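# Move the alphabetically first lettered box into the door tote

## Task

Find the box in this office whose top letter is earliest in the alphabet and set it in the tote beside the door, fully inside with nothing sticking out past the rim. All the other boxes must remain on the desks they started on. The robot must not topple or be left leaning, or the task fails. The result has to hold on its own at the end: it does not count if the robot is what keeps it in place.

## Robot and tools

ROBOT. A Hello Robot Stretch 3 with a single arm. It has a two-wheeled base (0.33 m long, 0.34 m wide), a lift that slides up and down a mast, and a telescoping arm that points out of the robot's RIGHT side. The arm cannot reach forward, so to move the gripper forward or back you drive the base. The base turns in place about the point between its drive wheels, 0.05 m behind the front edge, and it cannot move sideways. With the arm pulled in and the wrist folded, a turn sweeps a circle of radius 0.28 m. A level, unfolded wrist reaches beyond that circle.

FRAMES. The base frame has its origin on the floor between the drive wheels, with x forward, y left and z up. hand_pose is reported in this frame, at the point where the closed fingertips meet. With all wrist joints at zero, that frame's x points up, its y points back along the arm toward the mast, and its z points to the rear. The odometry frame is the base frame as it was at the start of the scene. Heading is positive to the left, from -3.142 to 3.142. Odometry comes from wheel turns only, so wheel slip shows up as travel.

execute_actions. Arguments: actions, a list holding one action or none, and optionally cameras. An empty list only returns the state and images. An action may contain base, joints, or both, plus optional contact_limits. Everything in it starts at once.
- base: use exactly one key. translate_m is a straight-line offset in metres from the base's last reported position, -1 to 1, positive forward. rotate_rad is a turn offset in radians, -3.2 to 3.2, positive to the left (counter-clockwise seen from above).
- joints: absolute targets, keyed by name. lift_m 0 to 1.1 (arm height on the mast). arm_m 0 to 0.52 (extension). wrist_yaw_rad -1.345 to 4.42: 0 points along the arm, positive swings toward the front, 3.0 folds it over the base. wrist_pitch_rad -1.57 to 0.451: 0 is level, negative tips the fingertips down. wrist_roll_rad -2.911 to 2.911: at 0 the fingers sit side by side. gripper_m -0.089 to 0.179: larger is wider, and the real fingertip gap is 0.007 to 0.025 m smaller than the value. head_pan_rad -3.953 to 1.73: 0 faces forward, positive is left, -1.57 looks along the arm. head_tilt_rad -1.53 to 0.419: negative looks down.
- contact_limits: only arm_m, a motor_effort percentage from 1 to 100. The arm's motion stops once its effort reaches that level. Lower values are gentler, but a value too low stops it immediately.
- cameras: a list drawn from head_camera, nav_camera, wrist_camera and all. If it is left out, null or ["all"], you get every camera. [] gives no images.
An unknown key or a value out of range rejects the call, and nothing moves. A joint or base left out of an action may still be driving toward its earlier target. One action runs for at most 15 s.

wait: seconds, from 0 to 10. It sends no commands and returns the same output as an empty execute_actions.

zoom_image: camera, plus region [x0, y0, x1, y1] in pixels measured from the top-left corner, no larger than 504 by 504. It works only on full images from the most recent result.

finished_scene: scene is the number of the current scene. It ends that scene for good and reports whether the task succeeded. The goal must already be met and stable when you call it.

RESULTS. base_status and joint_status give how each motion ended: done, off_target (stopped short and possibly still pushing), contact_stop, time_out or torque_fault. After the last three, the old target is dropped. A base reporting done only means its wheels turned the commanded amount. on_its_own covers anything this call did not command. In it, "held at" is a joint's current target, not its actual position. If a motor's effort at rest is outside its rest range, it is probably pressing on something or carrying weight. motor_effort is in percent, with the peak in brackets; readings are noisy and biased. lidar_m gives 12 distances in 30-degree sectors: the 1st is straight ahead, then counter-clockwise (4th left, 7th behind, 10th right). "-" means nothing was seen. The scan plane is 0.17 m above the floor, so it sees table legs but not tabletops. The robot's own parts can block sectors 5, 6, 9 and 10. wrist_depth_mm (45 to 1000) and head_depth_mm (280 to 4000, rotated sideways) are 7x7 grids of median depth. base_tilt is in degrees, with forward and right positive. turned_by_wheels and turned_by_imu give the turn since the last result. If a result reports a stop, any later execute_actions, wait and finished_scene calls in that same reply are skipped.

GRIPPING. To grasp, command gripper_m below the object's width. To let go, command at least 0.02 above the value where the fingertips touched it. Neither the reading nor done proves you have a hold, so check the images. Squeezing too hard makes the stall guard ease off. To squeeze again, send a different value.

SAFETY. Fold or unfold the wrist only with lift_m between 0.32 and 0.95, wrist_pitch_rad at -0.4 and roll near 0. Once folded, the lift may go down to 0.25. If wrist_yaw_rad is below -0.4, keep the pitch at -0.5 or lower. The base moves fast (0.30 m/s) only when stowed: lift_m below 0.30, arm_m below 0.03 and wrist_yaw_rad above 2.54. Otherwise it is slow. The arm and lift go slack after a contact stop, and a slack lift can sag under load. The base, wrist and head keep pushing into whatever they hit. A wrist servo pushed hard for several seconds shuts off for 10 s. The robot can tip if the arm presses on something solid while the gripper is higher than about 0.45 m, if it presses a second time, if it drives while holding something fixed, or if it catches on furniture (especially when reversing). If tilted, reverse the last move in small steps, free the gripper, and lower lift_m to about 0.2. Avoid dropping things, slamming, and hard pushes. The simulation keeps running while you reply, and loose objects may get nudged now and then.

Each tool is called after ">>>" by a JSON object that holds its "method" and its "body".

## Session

>>> {"method": "execute_actions", "body": {"actions": []}}

Scene clock: 0.00 s.
base_odometry: x=+0.000 y=+0.000 heading=+0.000 (m, m, rad; odometry frame)
turned_by_wheels: +0.000 (rad since the last result)
turned_by_imu: +0.000 (rad since the last result)
base_tilt: forward=+0.8 right=-0.2 (deg)
lidar_m: 1.39 2.08 1.12 0.87 0.86 0.92 1.35 1.07 1.15 0.89 0.88 0.95
head_depth_mm: 1306 1295 1289 1279 1280 1272 1271 / 1535 1526 1502 1491 1483 1480 1478 / 1837 1832 1797 1813 1804 1775 1786 / 2044 2133 2162 2161 2159 2167 2116 / 2037 2072 2090 2100 2114 2114 2120 / 1989 1989 2007 2002 2025 2025 2021 / 1900 1900 1926 1916 1930 1934 1945
base_status: not commanded
joint_positions: lift_m=+0.408 arm_m=+0.002 wrist_yaw_rad=+2.906 wrist_pitch_rad=-0.335 wrist_roll_rad=+0.020 gripper_m=+0.037 head_pan_rad=-0.019 head_tilt_rad=-0.014
joint_status: not commanded
motor_effort: left_wheel=+0 right_wheel=+0 lift_m=+20 arm_m=+0 wrist_yaw_rad=+1 wrist_pitch_rad=+5 wrist_roll_rad=+1 gripper_m=+0 head_pan_rad=-1 head_tilt_rad=+3 (%)
hand_pose: x=+0.0334 y=+0.0808 z=+0.4394 quat_wxyz=(+0.200, +0.713, +0.033, +0.672) (m; base frame)
wrist_depth_mm: - 777 894 - - - - / - 835 931 - - - - / - 881 992 - - - - / 733 934 - - - - - / 779 - 975 975 975 957 960 / 778 - 807 776 770 761 768 / 651 - 632 641 621 643 638
pictures: head_camera (sideways: a quarter turn clockwise sets it upright), nav_camera (sideways: a quarter turn counterclockwise sets it upright), wrist_camera
Images, in order (width x height): head_camera 896x504, nav_camera 672x504, wrist_camera 644x364.

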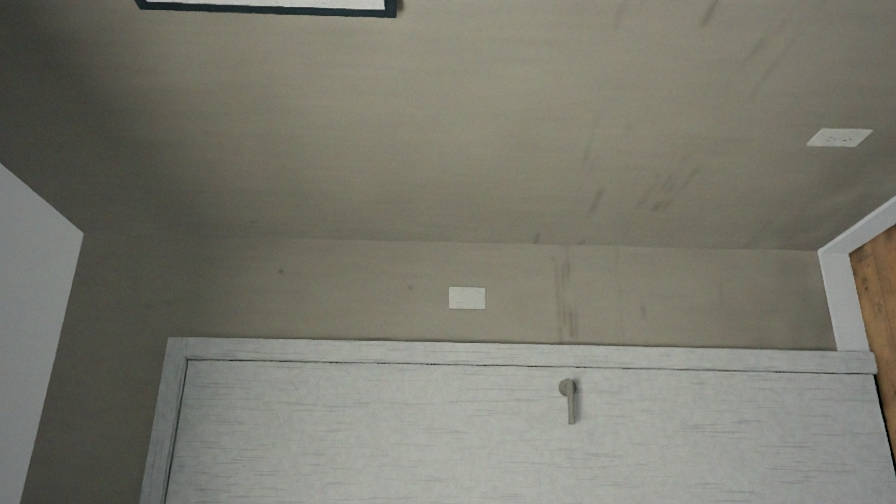

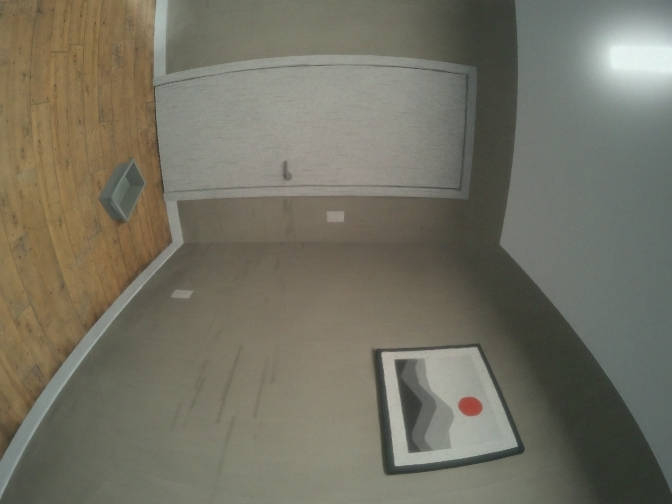

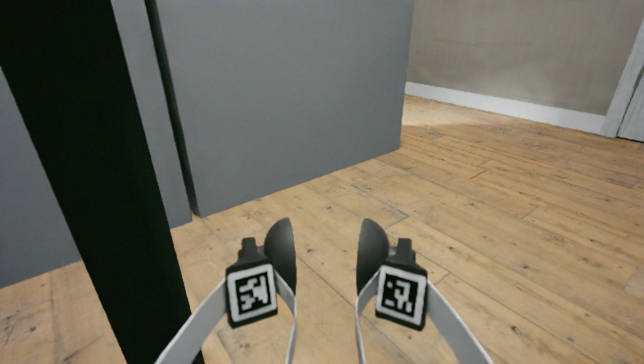

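>>> {"method": "execute_actions", "body": {"actions": [{"joints": {"head_pan_rad": -2.78, "head_tilt_rad": -0.45, "lift_m": 0.28, "wrist_pitch_rad": -0.4}}], "cameras": ["head_camera", "nav_camera"]}}

Scene clock: 5.63 s.
base_odometry: x=+0.000 y=+0.000 heading=+0.000 (m, m, rad; odometry frame)
turned_by_wheels: +0.000 (rad since the last result)
turned_by_imu: +0.001 (rad since the last result)
base_tilt: forward=+1.0 right=-0.2 (deg)
lidar_m: 1.39 2.08 1.11 0.87 0.86 0.92 1.36 1.08 1.15 0.89 0.88 0.94
head_depth_mm: 1408 1518 1646 1342 1100 1679 1396 / 1412 1521 1633 1295 1098 1682 1390 / 1422 1519 1652 1344 1101 1692 1390 / 1418 1512 1650 1345 1097 1639 1383 / 1423 1513 1658 1343 1093 1599 1383 / 1430 1530 1651 1343 1099 1686 1377 / 1424 1541 1642 1347 1093 1682 1387
base_status: not commanded
joint_positions: lift_m=+0.280 arm_m=+0.002 wrist_yaw_rad=+2.906 wrist_pitch_rad=-0.416 wrist_roll_rad=+0.020 gripper_m=+0.037 head_pan_rad=-2.773 head_tilt_rad=-0.444
joint_status: all done
motor_effort: left_wheel=+0(0) right_wheel=+0(1) lift_m=+16(16) arm_m=+0(0) wrist_yaw_rad=+1(1) wrist_pitch_rad=+5(5) wrist_roll_rad=+1(1) gripper_m=+1(1) head_pan_rad=-2(32) head_tilt_rad=-3(33) (%)
hand_pose: x=+0.0313 y=+0.0717 z=+0.2934 quat_wxyz=(+0.227, +0.710, +0.061, +0.663) (m; base frame)
wrist_depth_mm: - 785 888 - - - - / - 842 939 - - - - / - 926 982 - - - - / 758 - 836 821 817 819 809 / 654 - 672 656 658 637 634 / 541 - 553 542 532 534 531 / 466 - - 469 442 453 451
pictures: head_camera (sideways: a quarter turn clockwise sets it upright), nav_camera (sideways: a quarter turn counterclockwise sets it upright)
Images, in order (width x height): head_camera 896x504, nav_camera 672x504.

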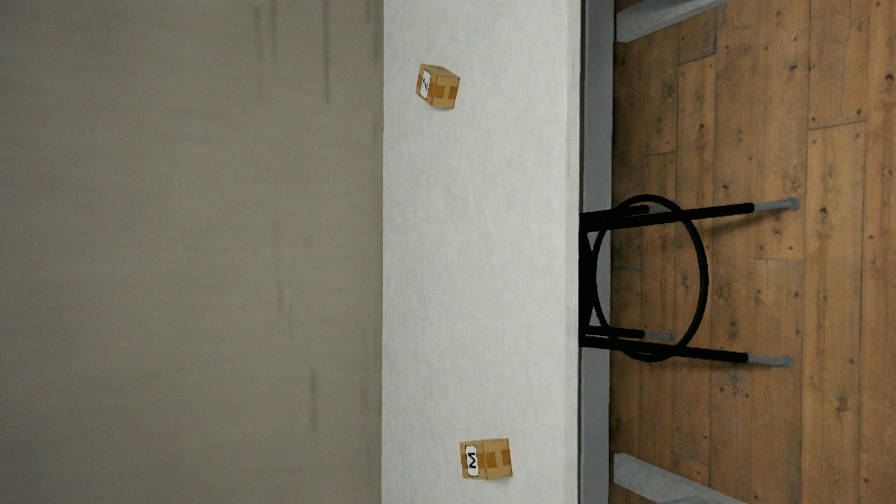

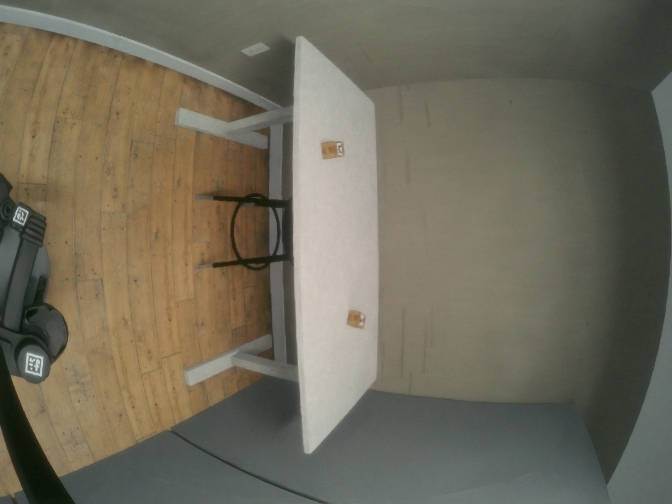

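>>> {"method": "zoom_image", "body": {"camera": "head_camera", "region": [400, 50, 480, 125]}}

>>> {"method": "zoom_image", "body": {"camera": "head_camera", "region": [445, 420, 525, 495]}}

Region (400, 50, 480, 125) of head_camera's 896x504 image, scaled by 6.300, with more detail than that image has; it fills the top 472 rows of this view, and the rest is white.

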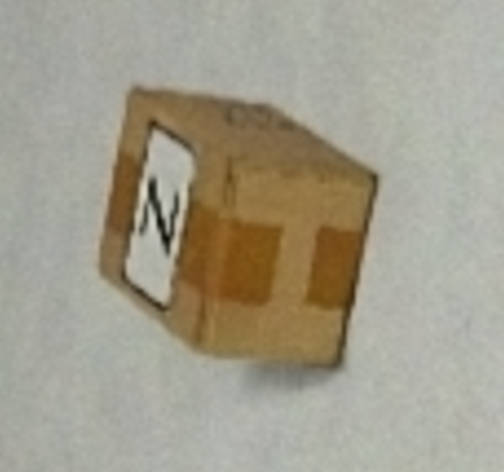

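Region (445, 420, 525, 495) of head_camera's 896x504 image, scaled by 6.300, with more detail than that image has; it fills the top 472 rows of this view, and the rest is white.

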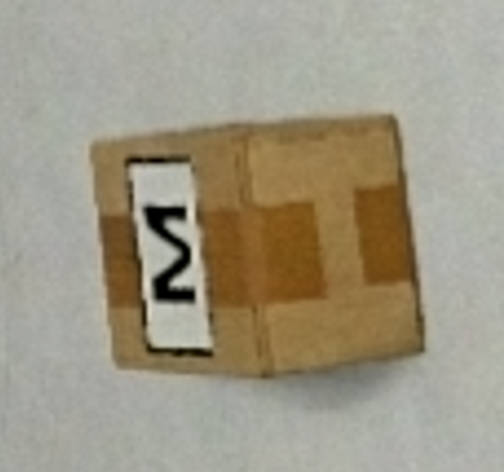

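>>> {"method": "execute_actions", "body": {"actions": [{"base": {"rotate_rad": 0.84}, "joints": {"head_pan_rad": 0.0, "head_tilt_rad": -0.7}}], "cameras": ["head_camera"]}}

>>> {"method": "execute_actions", "body": {"actions": [{"base": {"translate_m": 1.0}}], "cameras": ["head_camera", "nav_camera"]}}

Scene clock: 17.23 s.
base_odometry: x=+0.000 y=+0.000 heading=+0.840 (m, m, rad; odometry frame)
turned_by_wheels: +0.840 (rad since the last result)
turned_by_imu: +0.838 (rad since the last result)
base_tilt: forward=+1.0 right=-0.2 (deg)
lidar_m: 1.39 0.93 0.86 0.87 1.09 1.07 1.10 0.95 0.88 0.89 1.13 2.08
head_depth_mm: 1766 1953 2148 1970 1622 1378 1199 / 1852 2040 2260 1990 1631 1386 1203 / 1922 2158 2336 1994 1622 1379 1202 / 2017 2249 2424 1992 1626 1383 1197 / 2134 2374 2537 2005 1632 1383 1202 / 2108 1303 1401 1541 1591 1381 1210 / 1066 1134 1220 1318 1422 1387 1208
base_status: done
joint_positions: lift_m=+0.280 arm_m=+0.002 wrist_yaw_rad=+2.906 wrist_pitch_rad=-0.416 wrist_roll_rad=+0.020 gripper_m=+0.037 head_pan_rad=-0.007 head_tilt_rad=-0.692
joint_status: all done
motor_effort: left_wheel=-2(7) right_wheel=+2(8) lift_m=+16(16) arm_m=+0(0) wrist_yaw_rad=+1(1) wrist_pitch_rad=+5(5) wrist_roll_rad=+1(1) gripper_m=+0(0) head_pan_rad=+3(32) head_tilt_rad=-5(27) (%)
hand_pose: x=+0.0313 y=+0.0717 z=+0.2934 quat_wxyz=(+0.227, +0.710, +0.061, +0.663) (m; base frame)
wrist_depth_mm: - 936 911 851 816 792 746 / - - 958 917 885 852 808 / - - - 992 954 909 862 / 829 - 815 819 827 814 809 / 654 - 672 646 657 648 637 / 540 - 556 537 535 532 529 / 467 - - 470 444 454 452
pictures: head_camera (sideways: a quarter turn clockwise sets it upright)
Images, in order (width x height): head_camera 896x504.

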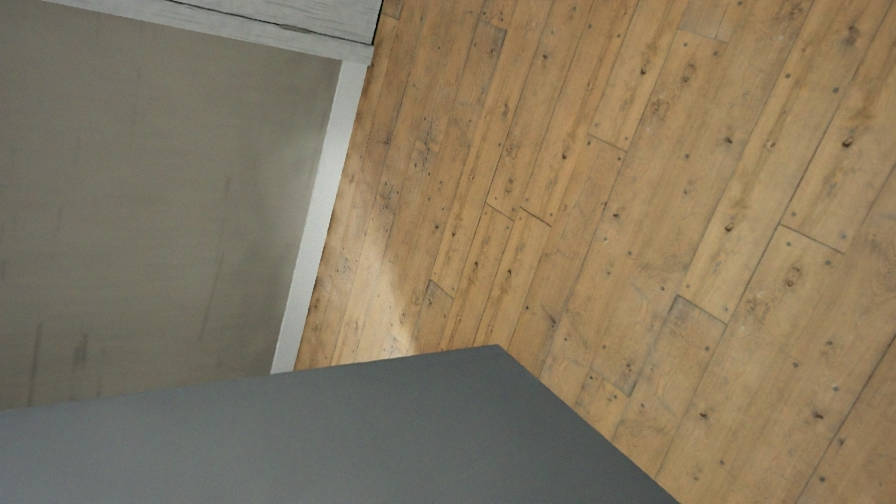

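Scene clock: 22.33 s.
base_odometry: x=+0.668 y=+0.744 heading=+0.840 (m, m, rad; odometry frame)
turned_by_wheels: +0.000 (rad since the last result)
turned_by_imu: -0.001 (rad since the last result)
base_tilt: forward=+1.0 right=-0.1 (deg)
lidar_m: 1.20 0.50 0.46 0.47 0.59 1.26 2.02 1.38 1.27 1.29 1.26 1.15
head_depth_mm: 988 1091 1209 1361 1521 1374 1201 / 1027 1132 1264 1442 1575 1377 1198 / 1068 1188 1330 1537 1621 1374 1206 / 1120 1254 1421 1638 1631 1387 1204 / 1175 1324 1501 1746 1628 1381 1209 / 1235 1397 1618 1841 1639 1394 1205 / 1300 1489 1717 1936 1631 1395 1205
base_status: done
joint_positions: lift_m=+0.280 arm_m=+0.002 wrist_yaw_rad=+2.906 wrist_pitch_rad=-0.416 wrist_roll_rad=+0.020 gripper_m=+0.037 head_pan_rad=-0.007 head_tilt_rad=-0.692
joint_status: not commanded
motor_effort: left_wheel=-2(7) right_wheel=+3(8) lift_m=+17(16) arm_m=+1(0) wrist_yaw_rad=+1(0) wrist_pitch_rad=+5(5) wrist_roll_rad=+1(1) gripper_m=+0(0) head_pan_rad=+3(1) head_tilt_rad=-5(4) (%)
hand_pose: x=+0.0313 y=+0.0717 z=+0.2933 quat_wxyz=(+0.227, +0.710, +0.062, +0.663) (m; base frame)
wrist_depth_mm: - 510 491 465 447 437 - / - 551 529 506 487 477 - / - 606 583 550 527 529 - / 739 - 642 608 574 765 801 / 658 - 661 652 627 615 636 / 543 - 557 537 526 530 529 / 468 - - 471 443 454 455
pictures: head_camera (sideways: a quarter turn clockwise sets it upright), nav_camera (sideways: a quarter turn counterclockwise sets it upright)
Images, in order (width x height): head_camera 896x504, nav_camera 672x504.

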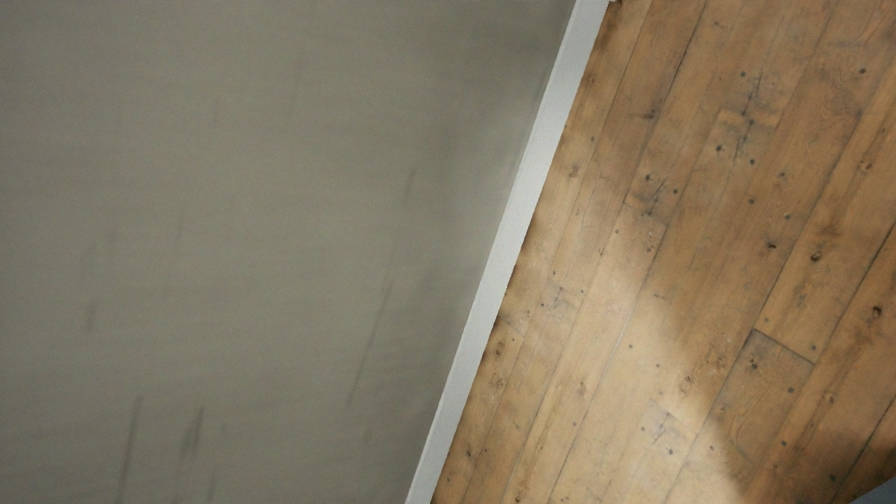

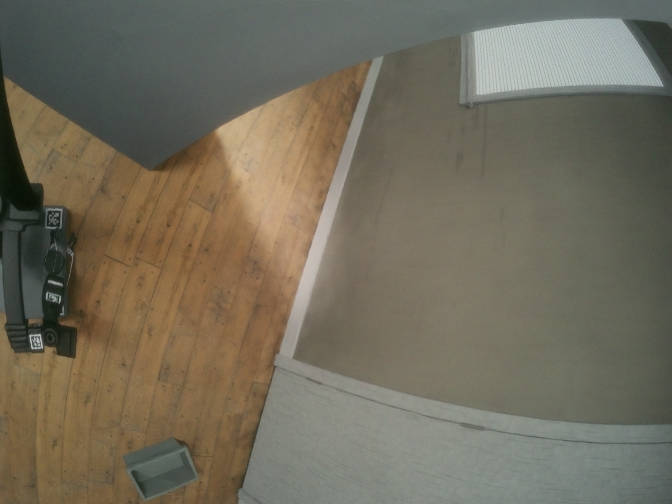

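>>> {"method": "execute_actions", "body": {"actions": [{"base": {"translate_m": 0.73}, "joints": {"head_pan_rad": 1.3, "head_tilt_rad": -0.45}}], "cameras": ["head_camera", "nav_camera"]}}

Scene clock: 29.23 s.
base_odometry: x=+1.155 y=+1.288 heading=+0.840 (m, m, rad; odometry frame)
turned_by_wheels: +0.000 (rad since the last result)
turned_by_imu: +0.000 (rad since the last result)
base_tilt: forward=+1.0 right=-0.1 (deg)
lidar_m: 0.52 0.66 1.39 0.73 0.49 0.49 2.53 1.69 1.56 0.81 0.56 0.51
head_depth_mm: 2641 2845 3044 2848 2112 1667 1381 / 2690 2893 3061 2838 2101 1668 1377 / 2673 2875 3086 2886 2088 1664 1378 / 2772 2921 3284 2904 2093 1657 1364 / 2826 2998 3324 2897 2112 1660 1372 / 2875 2998 3383 2848 2091 1657 1378 / 2886 3028 3387 2849 2098 1667 1337
base_status: done
joint_positions: lift_m=+0.280 arm_m=+0.002 wrist_yaw_rad=+2.906 wrist_pitch_rad=-0.416 wrist_roll_rad=+0.020 gripper_m=+0.037 head_pan_rad=+1.293 head_tilt_rad=-0.458
joint_status: all done
motor_effort: left_wheel=-1(5) right_wheel=+2(8) lift_m=+16(16) arm_m=+0(1) wrist_yaw_rad=+1(0) wrist_pitch_rad=+5(5) wrist_roll_rad=+1(1) gripper_m=+0(0) head_pan_rad=+2(33) head_tilt_rad=+3(23) (%)
hand_pose: x=+0.0313 y=+0.0717 z=+0.2933 quat_wxyz=(+0.227, +0.710, +0.062, +0.663) (m; base frame)
wrist_depth_mm: - - - - - - 790 / - 769 - - - - 775 / 452 783 - - - - 753 / 477 - 827 812 818 808 721 / 504 - 669 645 661 635 631 / 512 - 558 539 529 528 527 / 466 - - 470 443 456 454
pictures: head_camera (sideways: a quarter turn clockwise sets it upright), nav_camera (sideways: a quarter turn counterclockwise sets it upright)
Images, in order (width x height): head_camera 896x504, nav_camera 672x504.

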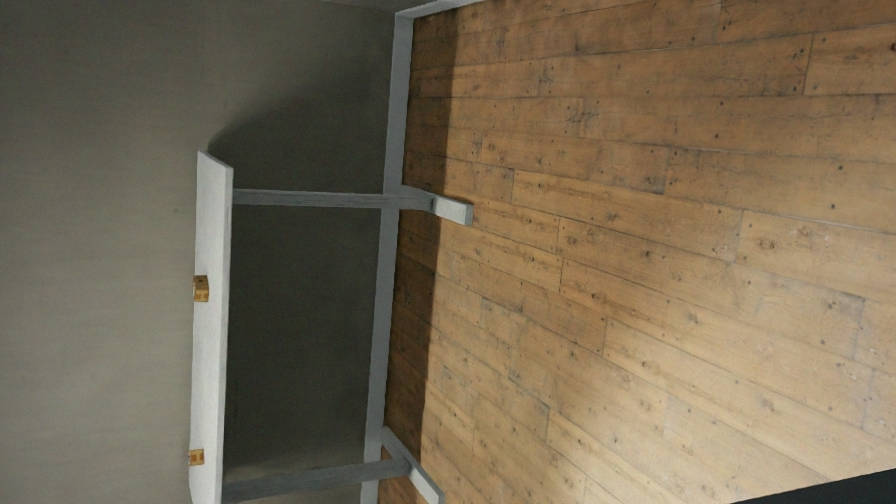

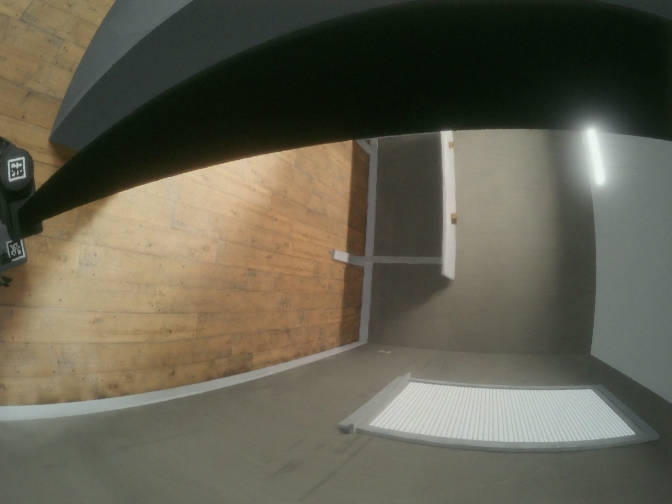

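>>> {"method": "execute_actions", "body": {"actions": [{"base": {"rotate_rad": 1.405}, "joints": {"head_pan_rad": 0.6, "head_tilt_rad": -0.45}}], "cameras": []}}

>>> {"method": "execute_actions", "body": {"actions": [{"base": {"translate_m": 1.0}, "joints": {"head_pan_rad": 1.0, "head_tilt_rad": -0.35}}], "cameras": ["head_camera", "nav_camera"]}}

Scene clock: 34.97 s.
base_odometry: x=+1.155 y=+1.288 heading=+2.245 (m, m, rad; odometry frame)
turned_by_wheels: +1.405 (rad since the last result)
turned_by_imu: +1.401 (rad since the last result)
base_tilt: forward=+1.0 right=-0.2 (deg)
lidar_m: 2.77 0.53 0.48 2.73 1.85 1.56 1.07 0.58 0.52 0.52 0.58 0.97
head_depth_mm: 590 657 3546 2886 2094 1666 1372 / 540 590 647 722 815 950 1303 / 499 539 588 647 724 813 925 / 464 499 540 588 648 720 811 / 431 462 499 540 588 649 722 / 405 431 462 497 539 587 654 / 381 405 431 466 523 633 827
base_status: done
joint_positions: lift_m=+0.280 arm_m=+0.002 wrist_yaw_rad=+2.906 wrist_pitch_rad=-0.416 wrist_roll_rad=+0.020 gripper_m=+0.037 head_pan_rad=+0.607 head_tilt_rad=-0.457
joint_status: all done
motor_effort: left_wheel=-2(9) right_wheel=+2(9) lift_m=+16(16) arm_m=+0(0) wrist_yaw_rad=+0(1) wrist_pitch_rad=+5(5) wrist_roll_rad=+1(1) gripper_m=+0(1) head_pan_rad=-3(28) head_tilt_rad=+2(5) (%)
hand_pose: x=+0.0313 y=+0.0716 z=+0.2933 quat_wxyz=(+0.227, +0.710, +0.062, +0.663) (m; base frame)
wrist_depth_mm: - - - - 556 456 457 / - - - - 564 493 495 / - - - - 572 537 541 / 833 - 817 813 622 592 598 / 651 - 662 652 642 636 636 / 539 - 560 538 534 536 531 / 463 - - 471 442 453 453
pictures: none
No camera images: the call's "cameras" was empty. Leave "cameras" out to get every camera's image.

Scene clock: 40.07 s.
base_odometry: x=+0.531 y=+2.069 heading=+2.244 (m, m, rad; odometry frame)
turned_by_wheels: +0.000 (rad since the last result)
turned_by_imu: -0.001 (rad since the last result)
base_tilt: forward=+1.0 right=-0.3 (deg)
lidar_m: 1.78 2.23 2.86 1.16 0.41 0.43 1.52 0.87 0.74 0.74 0.83 1.39
head_depth_mm: 2933 3130 3384 3472 2444 1838 1492 / 2845 3041 3220 3426 2452 1848 1482 / 2770 2951 3074 3227 2465 1850 1489 / 2692 2858 2950 3180 2439 1831 1490 / 2648 2805 2869 3153 2411 1839 1483 / 2540 2723 2765 3049 2405 1834 1481 / 2535 2634 2786 2974 2403 1842 1486
base_status: done
joint_positions: lift_m=+0.280 arm_m=+0.002 wrist_yaw_rad=+2.906 wrist_pitch_rad=-0.416 wrist_roll_rad=+0.020 gripper_m=+0.037 head_pan_rad=+0.993 head_tilt_rad=-0.359
joint_status: all done
motor_effort: left_wheel=-1(6) right_wheel=+1(8) lift_m=+17(16) arm_m=+0(0) wrist_yaw_rad=+0(0) wrist_pitch_rad=+5(5) wrist_roll_rad=+1(1) gripper_m=-1(1) head_pan_rad=+2(21) head_tilt_rad=+5(17) (%)
hand_pose: x=+0.0313 y=+0.0716 z=+0.2933 quat_wxyz=(+0.227, +0.710, +0.062, +0.663) (m; base frame)
wrist_depth_mm: - - - - - - - / - - - - - - - / 862 909 - - - - - / 676 - 824 814 821 812 801 / 534 - 669 647 656 643 641 / 446 - 561 537 537 537 533 / 447 - - 473 444 454 453
pictures: head_camera (sideways: a quarter turn clockwise sets it upright), nav_camera (sideways: a quarter turn counterclockwise sets it upright)
Images, in order (width x height): head_camera 896x504, nav_camera 672x504.

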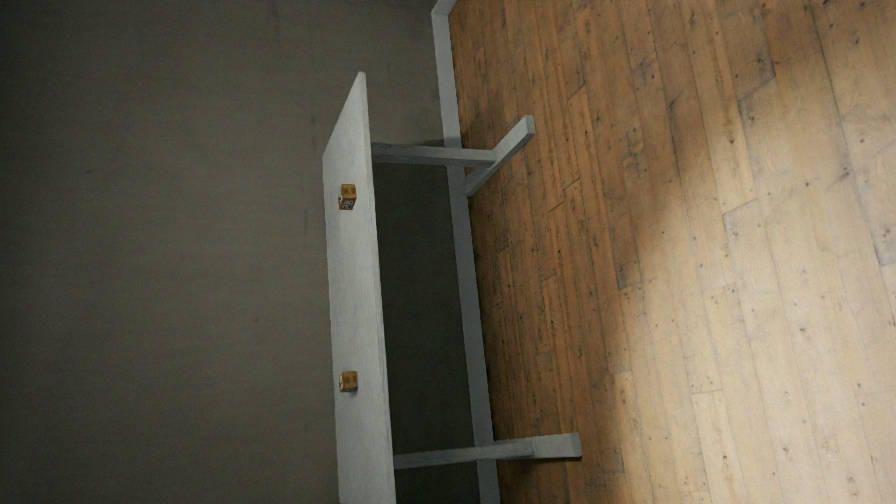

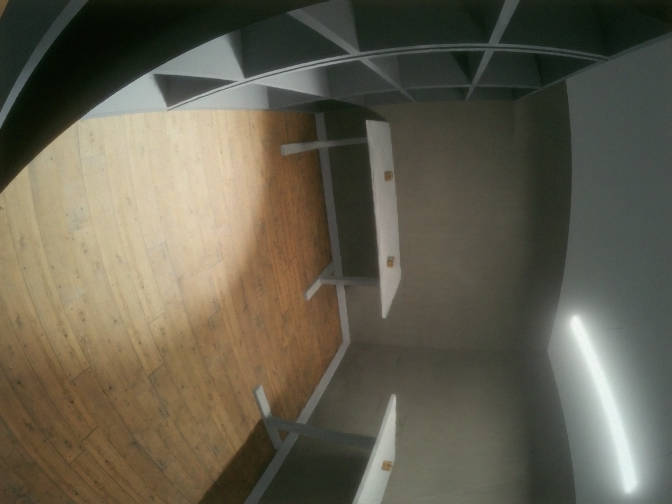

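>>> {"method": "execute_actions", "body": {"actions": [{"base": {"rotate_rad": 0.6}, "joints": {"head_pan_rad": -0.75, "head_tilt_rad": -0.3}}], "cameras": []}}

>>> {"method": "execute_actions", "body": {"actions": [{"base": {"translate_m": 1.0}}], "cameras": ["head_camera", "nav_camera"]}}

Scene clock: 50.40 s.
base_odometry: x=+0.531 y=+2.069 heading=+2.844 (m, m, rad; odometry frame)
turned_by_wheels: +0.600 (rad since the last result)
turned_by_imu: +0.599 (rad since the last result)
base_tilt: forward=+0.8 right=-0.2 (deg)
lidar_m: 2.23 2.58 1.16 0.41 0.49 1.40 0.84 0.74 0.74 0.87 1.57 1.78
head_depth_mm: 1896 1963 2071 2176 2311 1965 1561 / 1902 1991 2095 2239 2309 1962 1562 / 1930 2008 2096 2242 2334 1969 1553 / 1929 2046 2119 2282 2393 1964 1558 / 1968 2106 2174 2310 2412 1954 1551 / 2002 2103 2207 2390 2460 1979 1549 / 2033 2140 2201 2391 2498 1933 1550
base_status: done
joint_positions: lift_m=+0.280 arm_m=+0.002 wrist_yaw_rad=+2.906 wrist_pitch_rad=-0.416 wrist_roll_rad=+0.020 gripper_m=+0.037 head_pan_rad=-0.743 head_tilt_rad=-0.310
joint_status: all done
motor_effort: left_wheel=-2(8) right_wheel=+3(8) lift_m=+17(17) arm_m=+0(0) wrist_yaw_rad=+1(1) wrist_pitch_rad=+5(5) wrist_roll_rad=+1(1) gripper_m=+0(0) head_pan_rad=-3(32) head_tilt_rad=+4(12) (%)
hand_pose: x=+0.0313 y=+0.0716 z=+0.2933 quat_wxyz=(+0.227, +0.710, +0.062, +0.663) (m; base frame)
wrist_depth_mm: - 407 - - - - - / - 444 - - - - - / - 490 796 904 - - - / 842 - 607 762 819 813 807 / 655 - 591 650 660 644 638 / 539 - 558 537 536 532 530 / 466 - - 470 439 454 454
pictures: none
No camera images: the call's "cameras" was empty. Leave "cameras" out to get every camera's image.

Scene clock: 55.50 s.
base_odometry: x=-0.425 y=+2.362 heading=+2.844 (m, m, rad; odometry frame)
turned_by_wheels: +0.000 (rad since the last result)
turned_by_imu: -0.001 (rad since the last result)
base_tilt: forward=+1.0 right=-0.2 (deg)
lidar_m: 1.84 1.93 1.98 1.67 1.47 1.12 1.67 1.46 1.46 1.25 1.29 1.26
head_depth_mm: 1296 1364 1438 1169 879 1700 1561 / 1311 1384 1455 1167 883 1732 1564 / 1324 1397 1466 1160 873 1753 1560 / 1342 1421 1492 1159 1692 1777 1556 / 1359 1432 1515 1151 1694 1796 1547 / 1382 1454 1544 1080 1748 1824 1553 / 1403 1473 1567 1153 1282 1391 1439
base_status: done
joint_positions: lift_m=+0.280 arm_m=+0.002 wrist_yaw_rad=+2.906 wrist_pitch_rad=-0.416 wrist_roll_rad=+0.020 gripper_m=+0.037 head_pan_rad=-0.743 head_tilt_rad=-0.309
joint_status: not commanded
motor_effort: left_wheel=-1(5) right_wheel=+2(8) lift_m=+16(16) arm_m=+0(0) wrist_yaw_rad=+1(1) wrist_pitch_rad=+5(5) wrist_roll_rad=+1(1) gripper_m=+0(0) head_pan_rad=-2(3) head_tilt_rad=+4(5) (%)
hand_pose: x=+0.0313 y=+0.0716 z=+0.2933 quat_wxyz=(+0.227, +0.710, +0.062, +0.663) (m; base frame)
wrist_depth_mm: - - - - - - - / - - - - - - - / 910 - - - - - - / 825 - 829 818 810 810 802 / 658 - 666 646 662 645 639 / 538 - 558 534 533 535 533 / 467 - - 470 441 453 454
pictures: head_camera (sideways: a quarter turn clockwise sets it upright), nav_camera (sideways: a quarter turn counterclockwise sets it upright)
Images, in order (width x height): head_camera 896x504, nav_camera 672x504.

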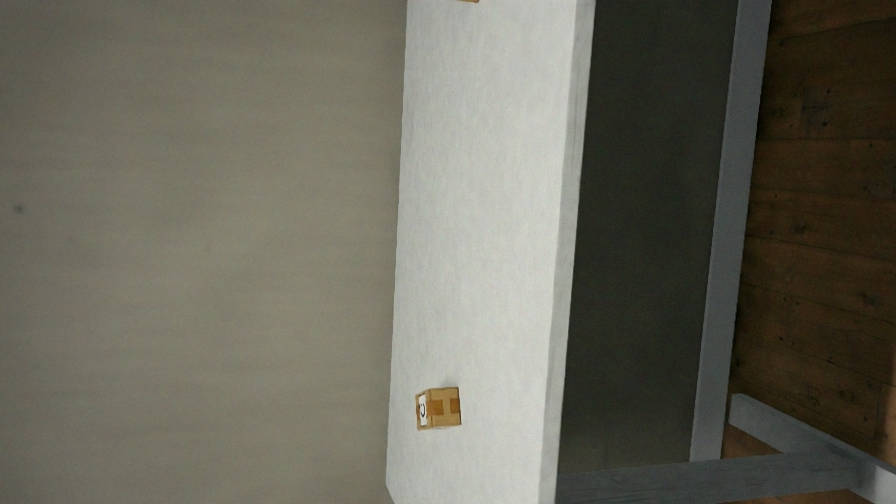

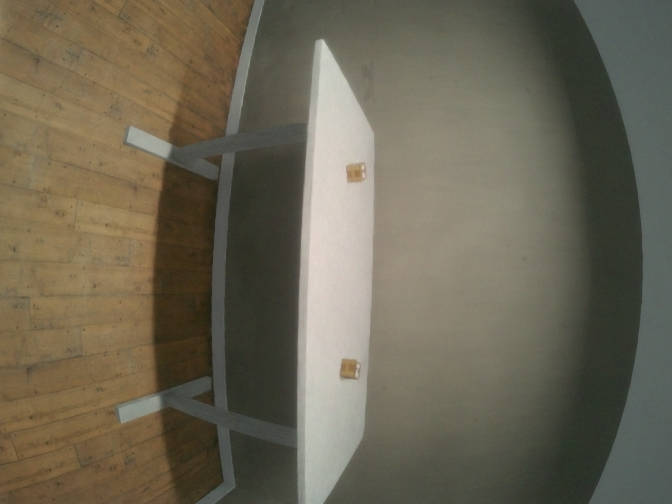

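>>> {"method": "zoom_image", "body": {"camera": "head_camera", "region": [400, 375, 475, 445]}}

>>> {"method": "execute_actions", "body": {"actions": [{"joints": {"head_pan_rad": -1.0}}], "cameras": ["head_camera"]}}

Region (400, 375, 475, 445) of head_camera's 896x504 image, scaled by 6.720, with more detail than that image has; it fills the top 470 rows of this view, and the rest is white.

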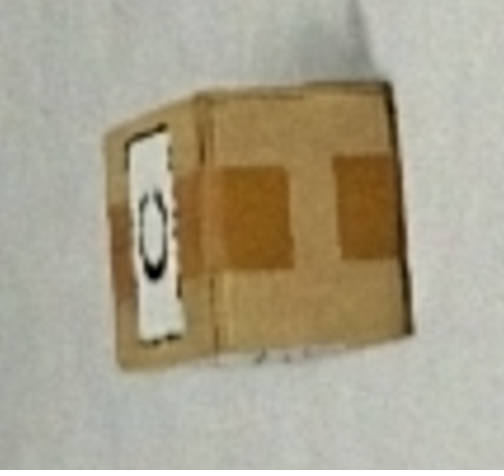

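Scene clock: 58.23 s.
base_odometry: x=-0.425 y=+2.362 heading=+2.844 (m, m, rad; odometry frame)
turned_by_wheels: +0.000 (rad since the last result)
turned_by_imu: +0.000 (rad since the last result)
base_tilt: forward=+0.9 right=-0.2 (deg)
lidar_m: 1.84 1.93 1.97 1.67 1.47 1.12 1.67 1.46 1.46 1.25 1.29 1.26
head_depth_mm: 1388 1458 1535 1172 1312 1829 1453 / 1366 1438 1536 1163 1714 1817 1564 / 1357 1425 1509 1077 1691 1788 1564 / 1351 1413 1490 1160 1686 1778 1556 / 1327 1408 1481 1155 869 1765 1551 / 1319 1378 1459 1151 874 1752 1562 / 1299 1373 1444 1146 872 1726 1547
base_status: not commanded
joint_positions: lift_m=+0.280 arm_m=+0.002 wrist_yaw_rad=+2.906 wrist_pitch_rad=-0.416 wrist_roll_rad=+0.020 gripper_m=+0.037 head_pan_rad=-0.993 head_tilt_rad=-0.309
joint_status: all done
motor_effort: left_wheel=-2(2) right_wheel=+2(2) lift_m=+16(17) arm_m=+0(0) wrist_yaw_rad=+1(1) wrist_pitch_rad=+5(5) wrist_roll_rad=+1(1) gripper_m=+0(1) head_pan_rad=-3(14) head_tilt_rad=+4(6) (%)
hand_pose: x=+0.0313 y=+0.0716 z=+0.2933 quat_wxyz=(+0.227, +0.710, +0.062, +0.663) (m; base frame)
wrist_depth_mm: - - - - - - - / - - - - - - - / 928 - - - - - - / 846 - 818 810 815 807 808 / 657 - 663 649 663 645 632 / 543 - 559 533 538 532 536 / 468 - - 474 446 457 451
pictures: head_camera (sideways: a quarter turn clockwise sets it upright)
Images, in order (width x height): head_camera 896x504.

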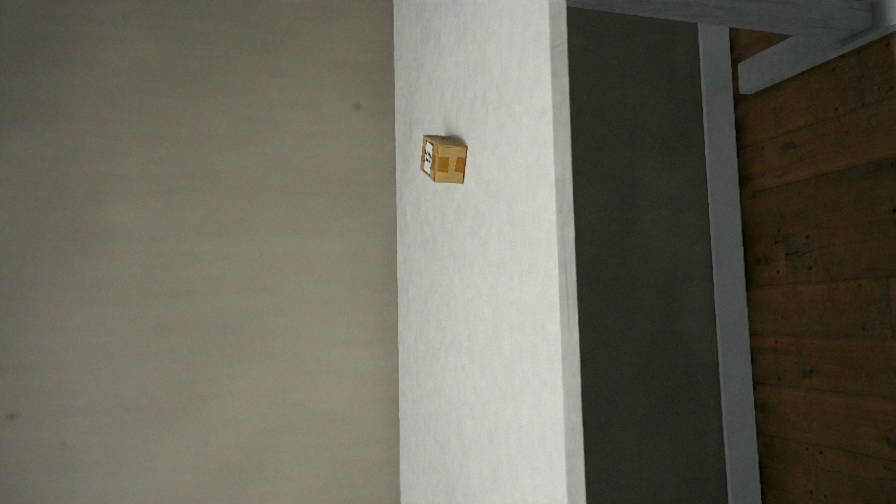

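>>> {"method": "zoom_image", "body": {"camera": "head_camera", "region": [405, 125, 480, 195]}}

>>> {"method": "execute_actions", "body": {"actions": [{"joints": {"head_pan_rad": 0.68, "head_tilt_rad": -0.33}}], "cameras": ["head_camera"]}}

Region (405, 125, 480, 195) of head_camera's 896x504 image, scaled by 6.720, with more detail than that image has; it fills the top 470 rows of this view, and the rest is white.

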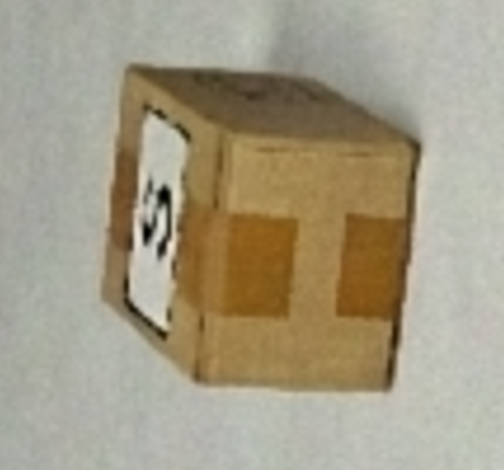

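Scene clock: 61.60 s.
base_odometry: x=-0.425 y=+2.362 heading=+2.844 (m, m, rad; odometry frame)
turned_by_wheels: +0.000 (rad since the last result)
turned_by_imu: +0.001 (rad since the last result)
base_tilt: forward=+1.1 right=+0.0 (deg)
lidar_m: 1.84 1.93 1.98 1.67 1.47 1.12 1.67 1.46 1.46 1.25 1.28 1.26
head_depth_mm: 1995 2097 2221 2137 2453 1925 1538 / 1983 2118 2225 1947 2297 1916 1540 / 1967 2083 2215 1945 2485 1925 1538 / 1987 2091 2205 1924 2440 1918 1532 / 1988 2085 2211 1939 2439 1937 1530 / 1973 2091 2191 1946 2442 1909 1523 / 1982 2074 2219 1931 2421 1906 1529
base_status: not commanded
joint_positions: lift_m=+0.280 arm_m=+0.002 wrist_yaw_rad=+2.906 wrist_pitch_rad=-0.416 wrist_roll_rad=+0.020 gripper_m=+0.037 head_pan_rad=+0.673 head_tilt_rad=-0.326
joint_status: all done
motor_effort: left_wheel=-1(1) right_wheel=+2(2) lift_m=+17(17) arm_m=+0(0) wrist_yaw_rad=+1(1) wrist_pitch_rad=+5(5) wrist_roll_rad=+1(1) gripper_m=+0(0) head_pan_rad=+2(31) head_tilt_rad=-3(5) (%)
hand_pose: x=+0.0313 y=+0.0716 z=+0.2933 quat_wxyz=(+0.227, +0.710, +0.062, +0.663) (m; base frame)
wrist_depth_mm: - - - - - - - / - - - - - - - / 905 - - - - - - / 833 - 829 821 817 829 811 / 652 - 671 653 660 647 641 / 534 - 560 533 530 536 530 / 467 - - 470 444 453 450
pictures: head_camera (sideways: a quarter turn clockwise sets it upright)
Images, in order (width x height): head_camera 896x504.

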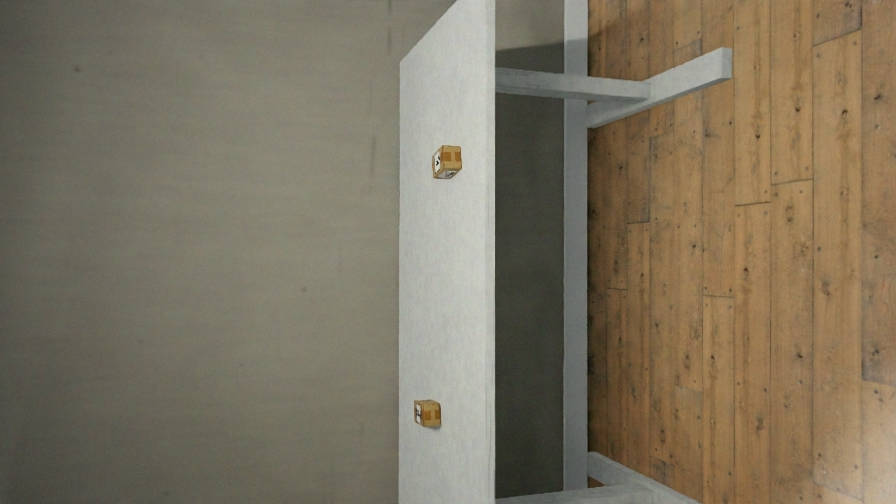

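>>> {"method": "zoom_image", "body": {"camera": "head_camera", "region": [422, 135, 477, 190]}}

>>> {"method": "zoom_image", "body": {"camera": "head_camera", "region": [402, 387, 457, 442]}}

Region (422, 135, 477, 190) of head_camera's 896x504 image, scaled by 9.164, with more detail than that image has.

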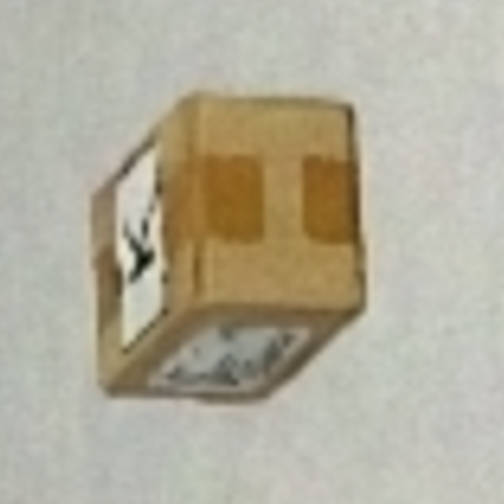

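Region (402, 387, 457, 442) of head_camera's 896x504 image, scaled by 9.164, with more detail than that image has.

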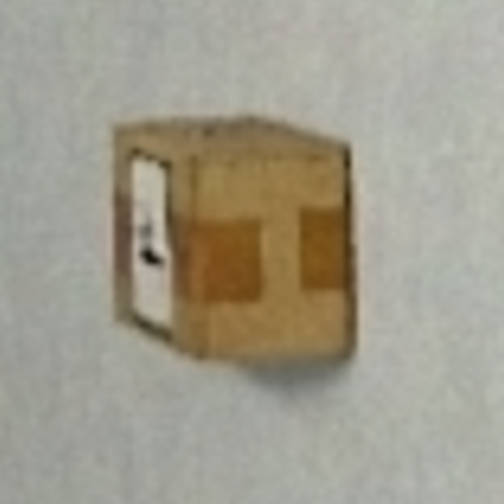

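>>> {"method": "execute_actions", "body": {"actions": [{"base": {"translate_m": 0.5}, "joints": {"lift_m": 0.78, "head_pan_rad": 0.95, "head_tilt_rad": -0.38}}], "cameras": ["head_camera", "nav_camera"]}}

Scene clock: 130.57 s.
base_odometry: x=-0.903 y=+2.509 heading=+2.844 (m, m, rad; odometry frame)
turned_by_wheels: +0.000 (rad since the last result)
turned_by_imu: +0.001 (rad since the last result)
base_tilt: forward=+0.9 right=-0.1 (deg)
lidar_m: 1.44 1.51 1.95 1.66 1.36 1.60 1.60 1.82 1.82 1.23 1.22 0.80
head_depth_mm: 1591 1696 1788 1573 1610 1696 1428 / 1626 1735 1823 1569 2097 1806 1467 / 1670 1775 1869 1581 2172 1806 1467 / 1714 1823 1928 1569 2187 1802 1468 / 1749 1874 1990 1563 2251 1804 1462 / 1773 1915 2058 1549 2300 1810 1463 / 1852 1965 2104 1670 2105 1812 1461
base_status: done
joint_positions: lift_m=+0.780 arm_m=+0.002 wrist_yaw_rad=+2.906 wrist_pitch_rad=-0.417 wrist_roll_rad=+0.020 gripper_m=+0.037 head_pan_rad=+0.943 head_tilt_rad=-0.376
joint_status: all done
motor_effort: left_wheel=-1(9) right_wheel=+2(10) lift_m=+23(25) arm_m=+0(0) wrist_yaw_rad=+0(0) wrist_pitch_rad=+5(5) wrist_roll_rad=+1(1) gripper_m=+0(0) head_pan_rad=+2(15) head_tilt_rad=-3(9) (%)
hand_pose: x=+0.0312 y=+0.0716 z=+0.7928 quat_wxyz=(+0.228, +0.710, +0.062, +0.663) (m; base frame)
wrist_depth_mm: - - - - - - - / - - - - - - - / - - - - - - - / - - - - - - - / - - - - - - - / - - - - - - - / - - - - - - -
pictures: head_camera (sideways: a quarter turn clockwise sets it upright), nav_camera (sideways: a quarter turn counterclockwise sets it upright)
Images, in order (width x height): head_camera 896x504, nav_camera 672x504.

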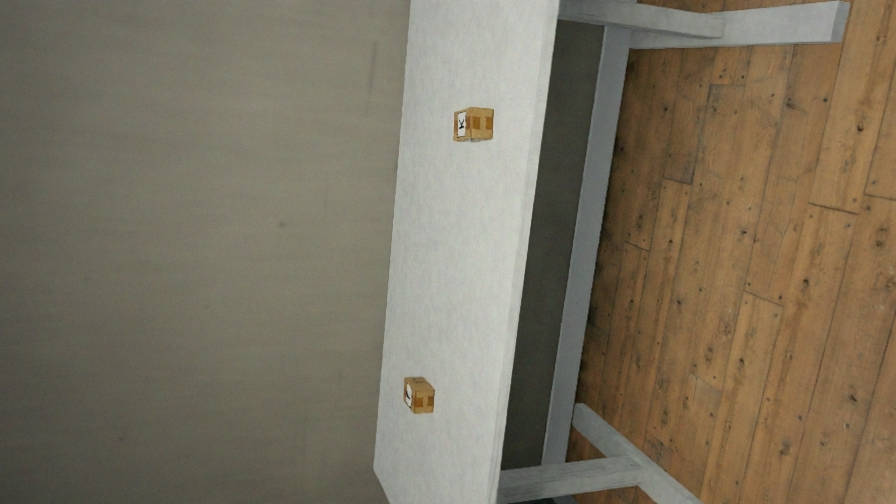

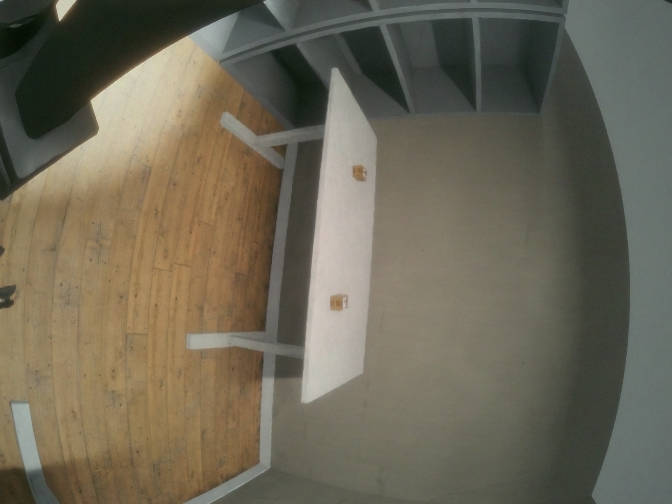

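>>> {"method": "zoom_image", "body": {"camera": "head_camera", "region": [445, 97, 505, 152]}}

>>> {"method": "zoom_image", "body": {"camera": "head_camera", "region": [395, 370, 445, 420]}}

Region (445, 97, 505, 152) of head_camera's 896x504 image, scaled by 8.400, with more detail than that image has; it fills the top 462 rows of this view, and the rest is white.

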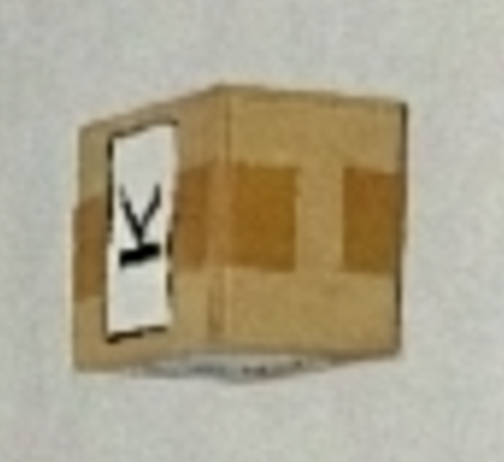

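Region (395, 370, 445, 420) of head_camera's 896x504 image, scaled by 10.080, with more detail than that image has.

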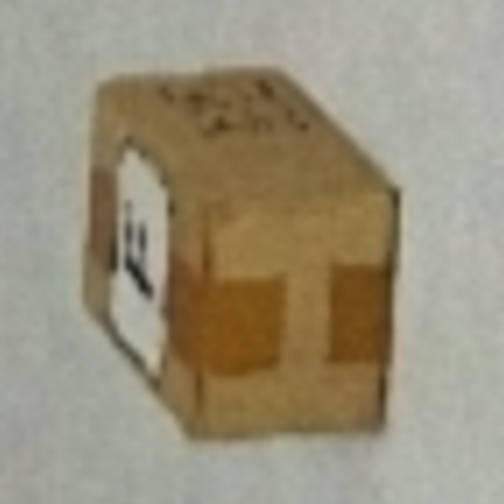

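>>> {"method": "execute_actions", "body": {"actions": [{"base": {"rotate_rad": 0.75}, "joints": {"lift_m": 1.09, "wrist_yaw_rad": 1.57, "head_pan_rad": -1.5, "head_tilt_rad": -0.45}}], "cameras": ["head_camera", "nav_camera"]}}

Scene clock: 137.90 s.
base_odometry: x=-0.903 y=+2.509 heading=-2.689 (m, m, rad; odometry frame)
turned_by_wheels: +0.750 (rad since the last result)
turned_by_imu: +0.751 (rad since the last result)
base_tilt: forward=+0.9 right=-0.2 (deg)
lidar_m: 1.51 1.81 1.66 1.36 1.88 1.90 1.83 1.23 1.27 1.22 0.80 1.72
head_depth_mm: 992 - - - - - - / 1012 1069 1142 - - - - / 1014 1095 1153 737 585 - - / 1033 1105 1170 777 586 - - / 1042 1127 1186 809 609 - - / 1057 1130 1203 853 - - - / 1064 1153 1249 - - - -
base_status: done
joint_positions: lift_m=+1.090 arm_m=+0.002 wrist_yaw_rad=+1.573 wrist_pitch_rad=-0.417 wrist_roll_rad=+0.020 gripper_m=+0.037 head_pan_rad=-1.493 head_tilt_rad=-0.445
joint_status: all done
motor_effort: left_wheel=-2(5) right_wheel=+3(6) lift_m=+23(24) arm_m=+0(0) wrist_yaw_rad=-3(4) wrist_pitch_rad=+5(5) wrist_roll_rad=+1(1) gripper_m=+1(0) head_pan_rad=-2(32) head_tilt_rad=-3(13) (%)
hand_pose: x=+0.2032 y=-0.1464 z=+1.1027 quat_wxyz=(+0.589, +0.597, -0.390, +0.381) (m; base frame)
wrist_depth_mm: - - - - - - - / - - - - - - - / - - - - - - - / - - - - - - - / - - - - - - - / - - - - - - 361 / - - - - - - -
pictures: head_camera (sideways: a quarter turn clockwise sets it upright), nav_camera (sideways: a quarter turn counterclockwise sets it upright)
Images, in order (width x height): head_camera 896x504, nav_camera 672x504.

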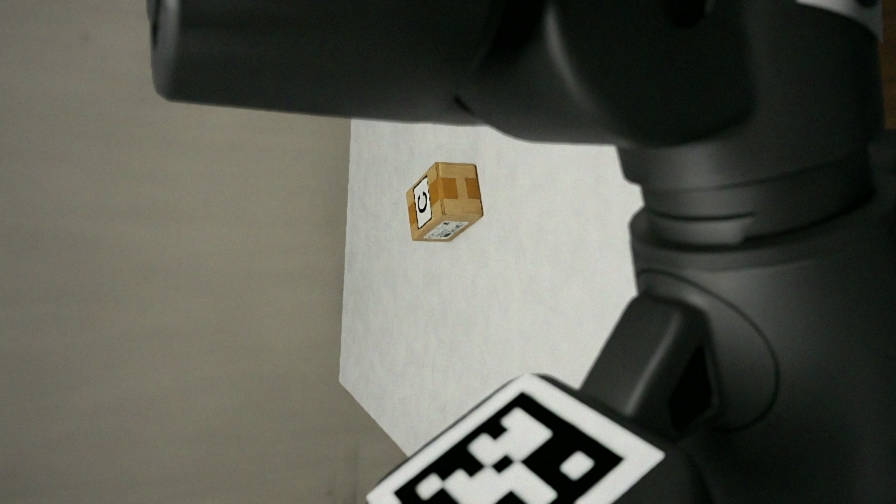

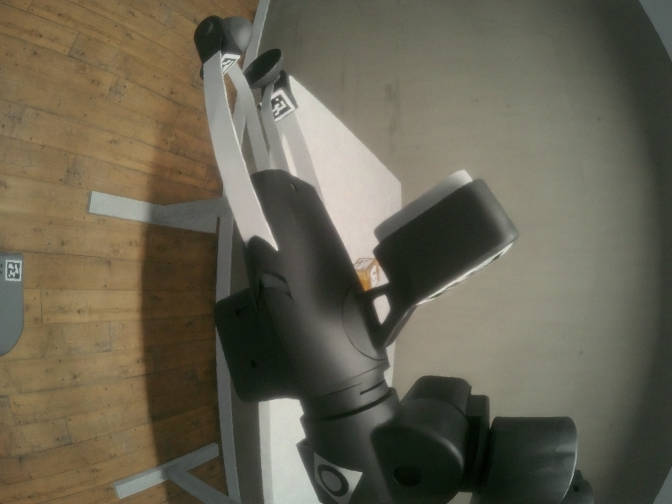

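>>> {"method": "zoom_image", "body": {"camera": "head_camera", "region": [395, 150, 495, 250]}}

Region (395, 150, 495, 250) of head_camera's 896x504 image, scaled by 5.040, with more detail than that image has.

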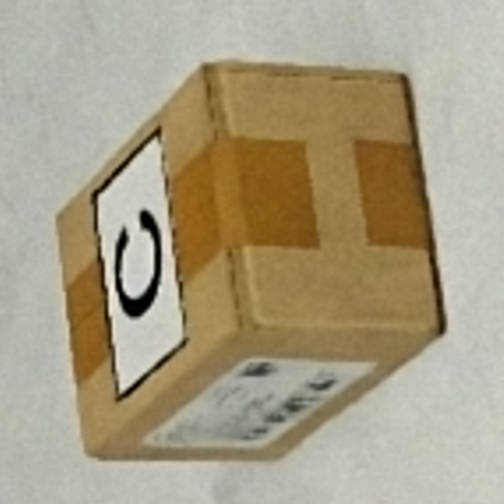

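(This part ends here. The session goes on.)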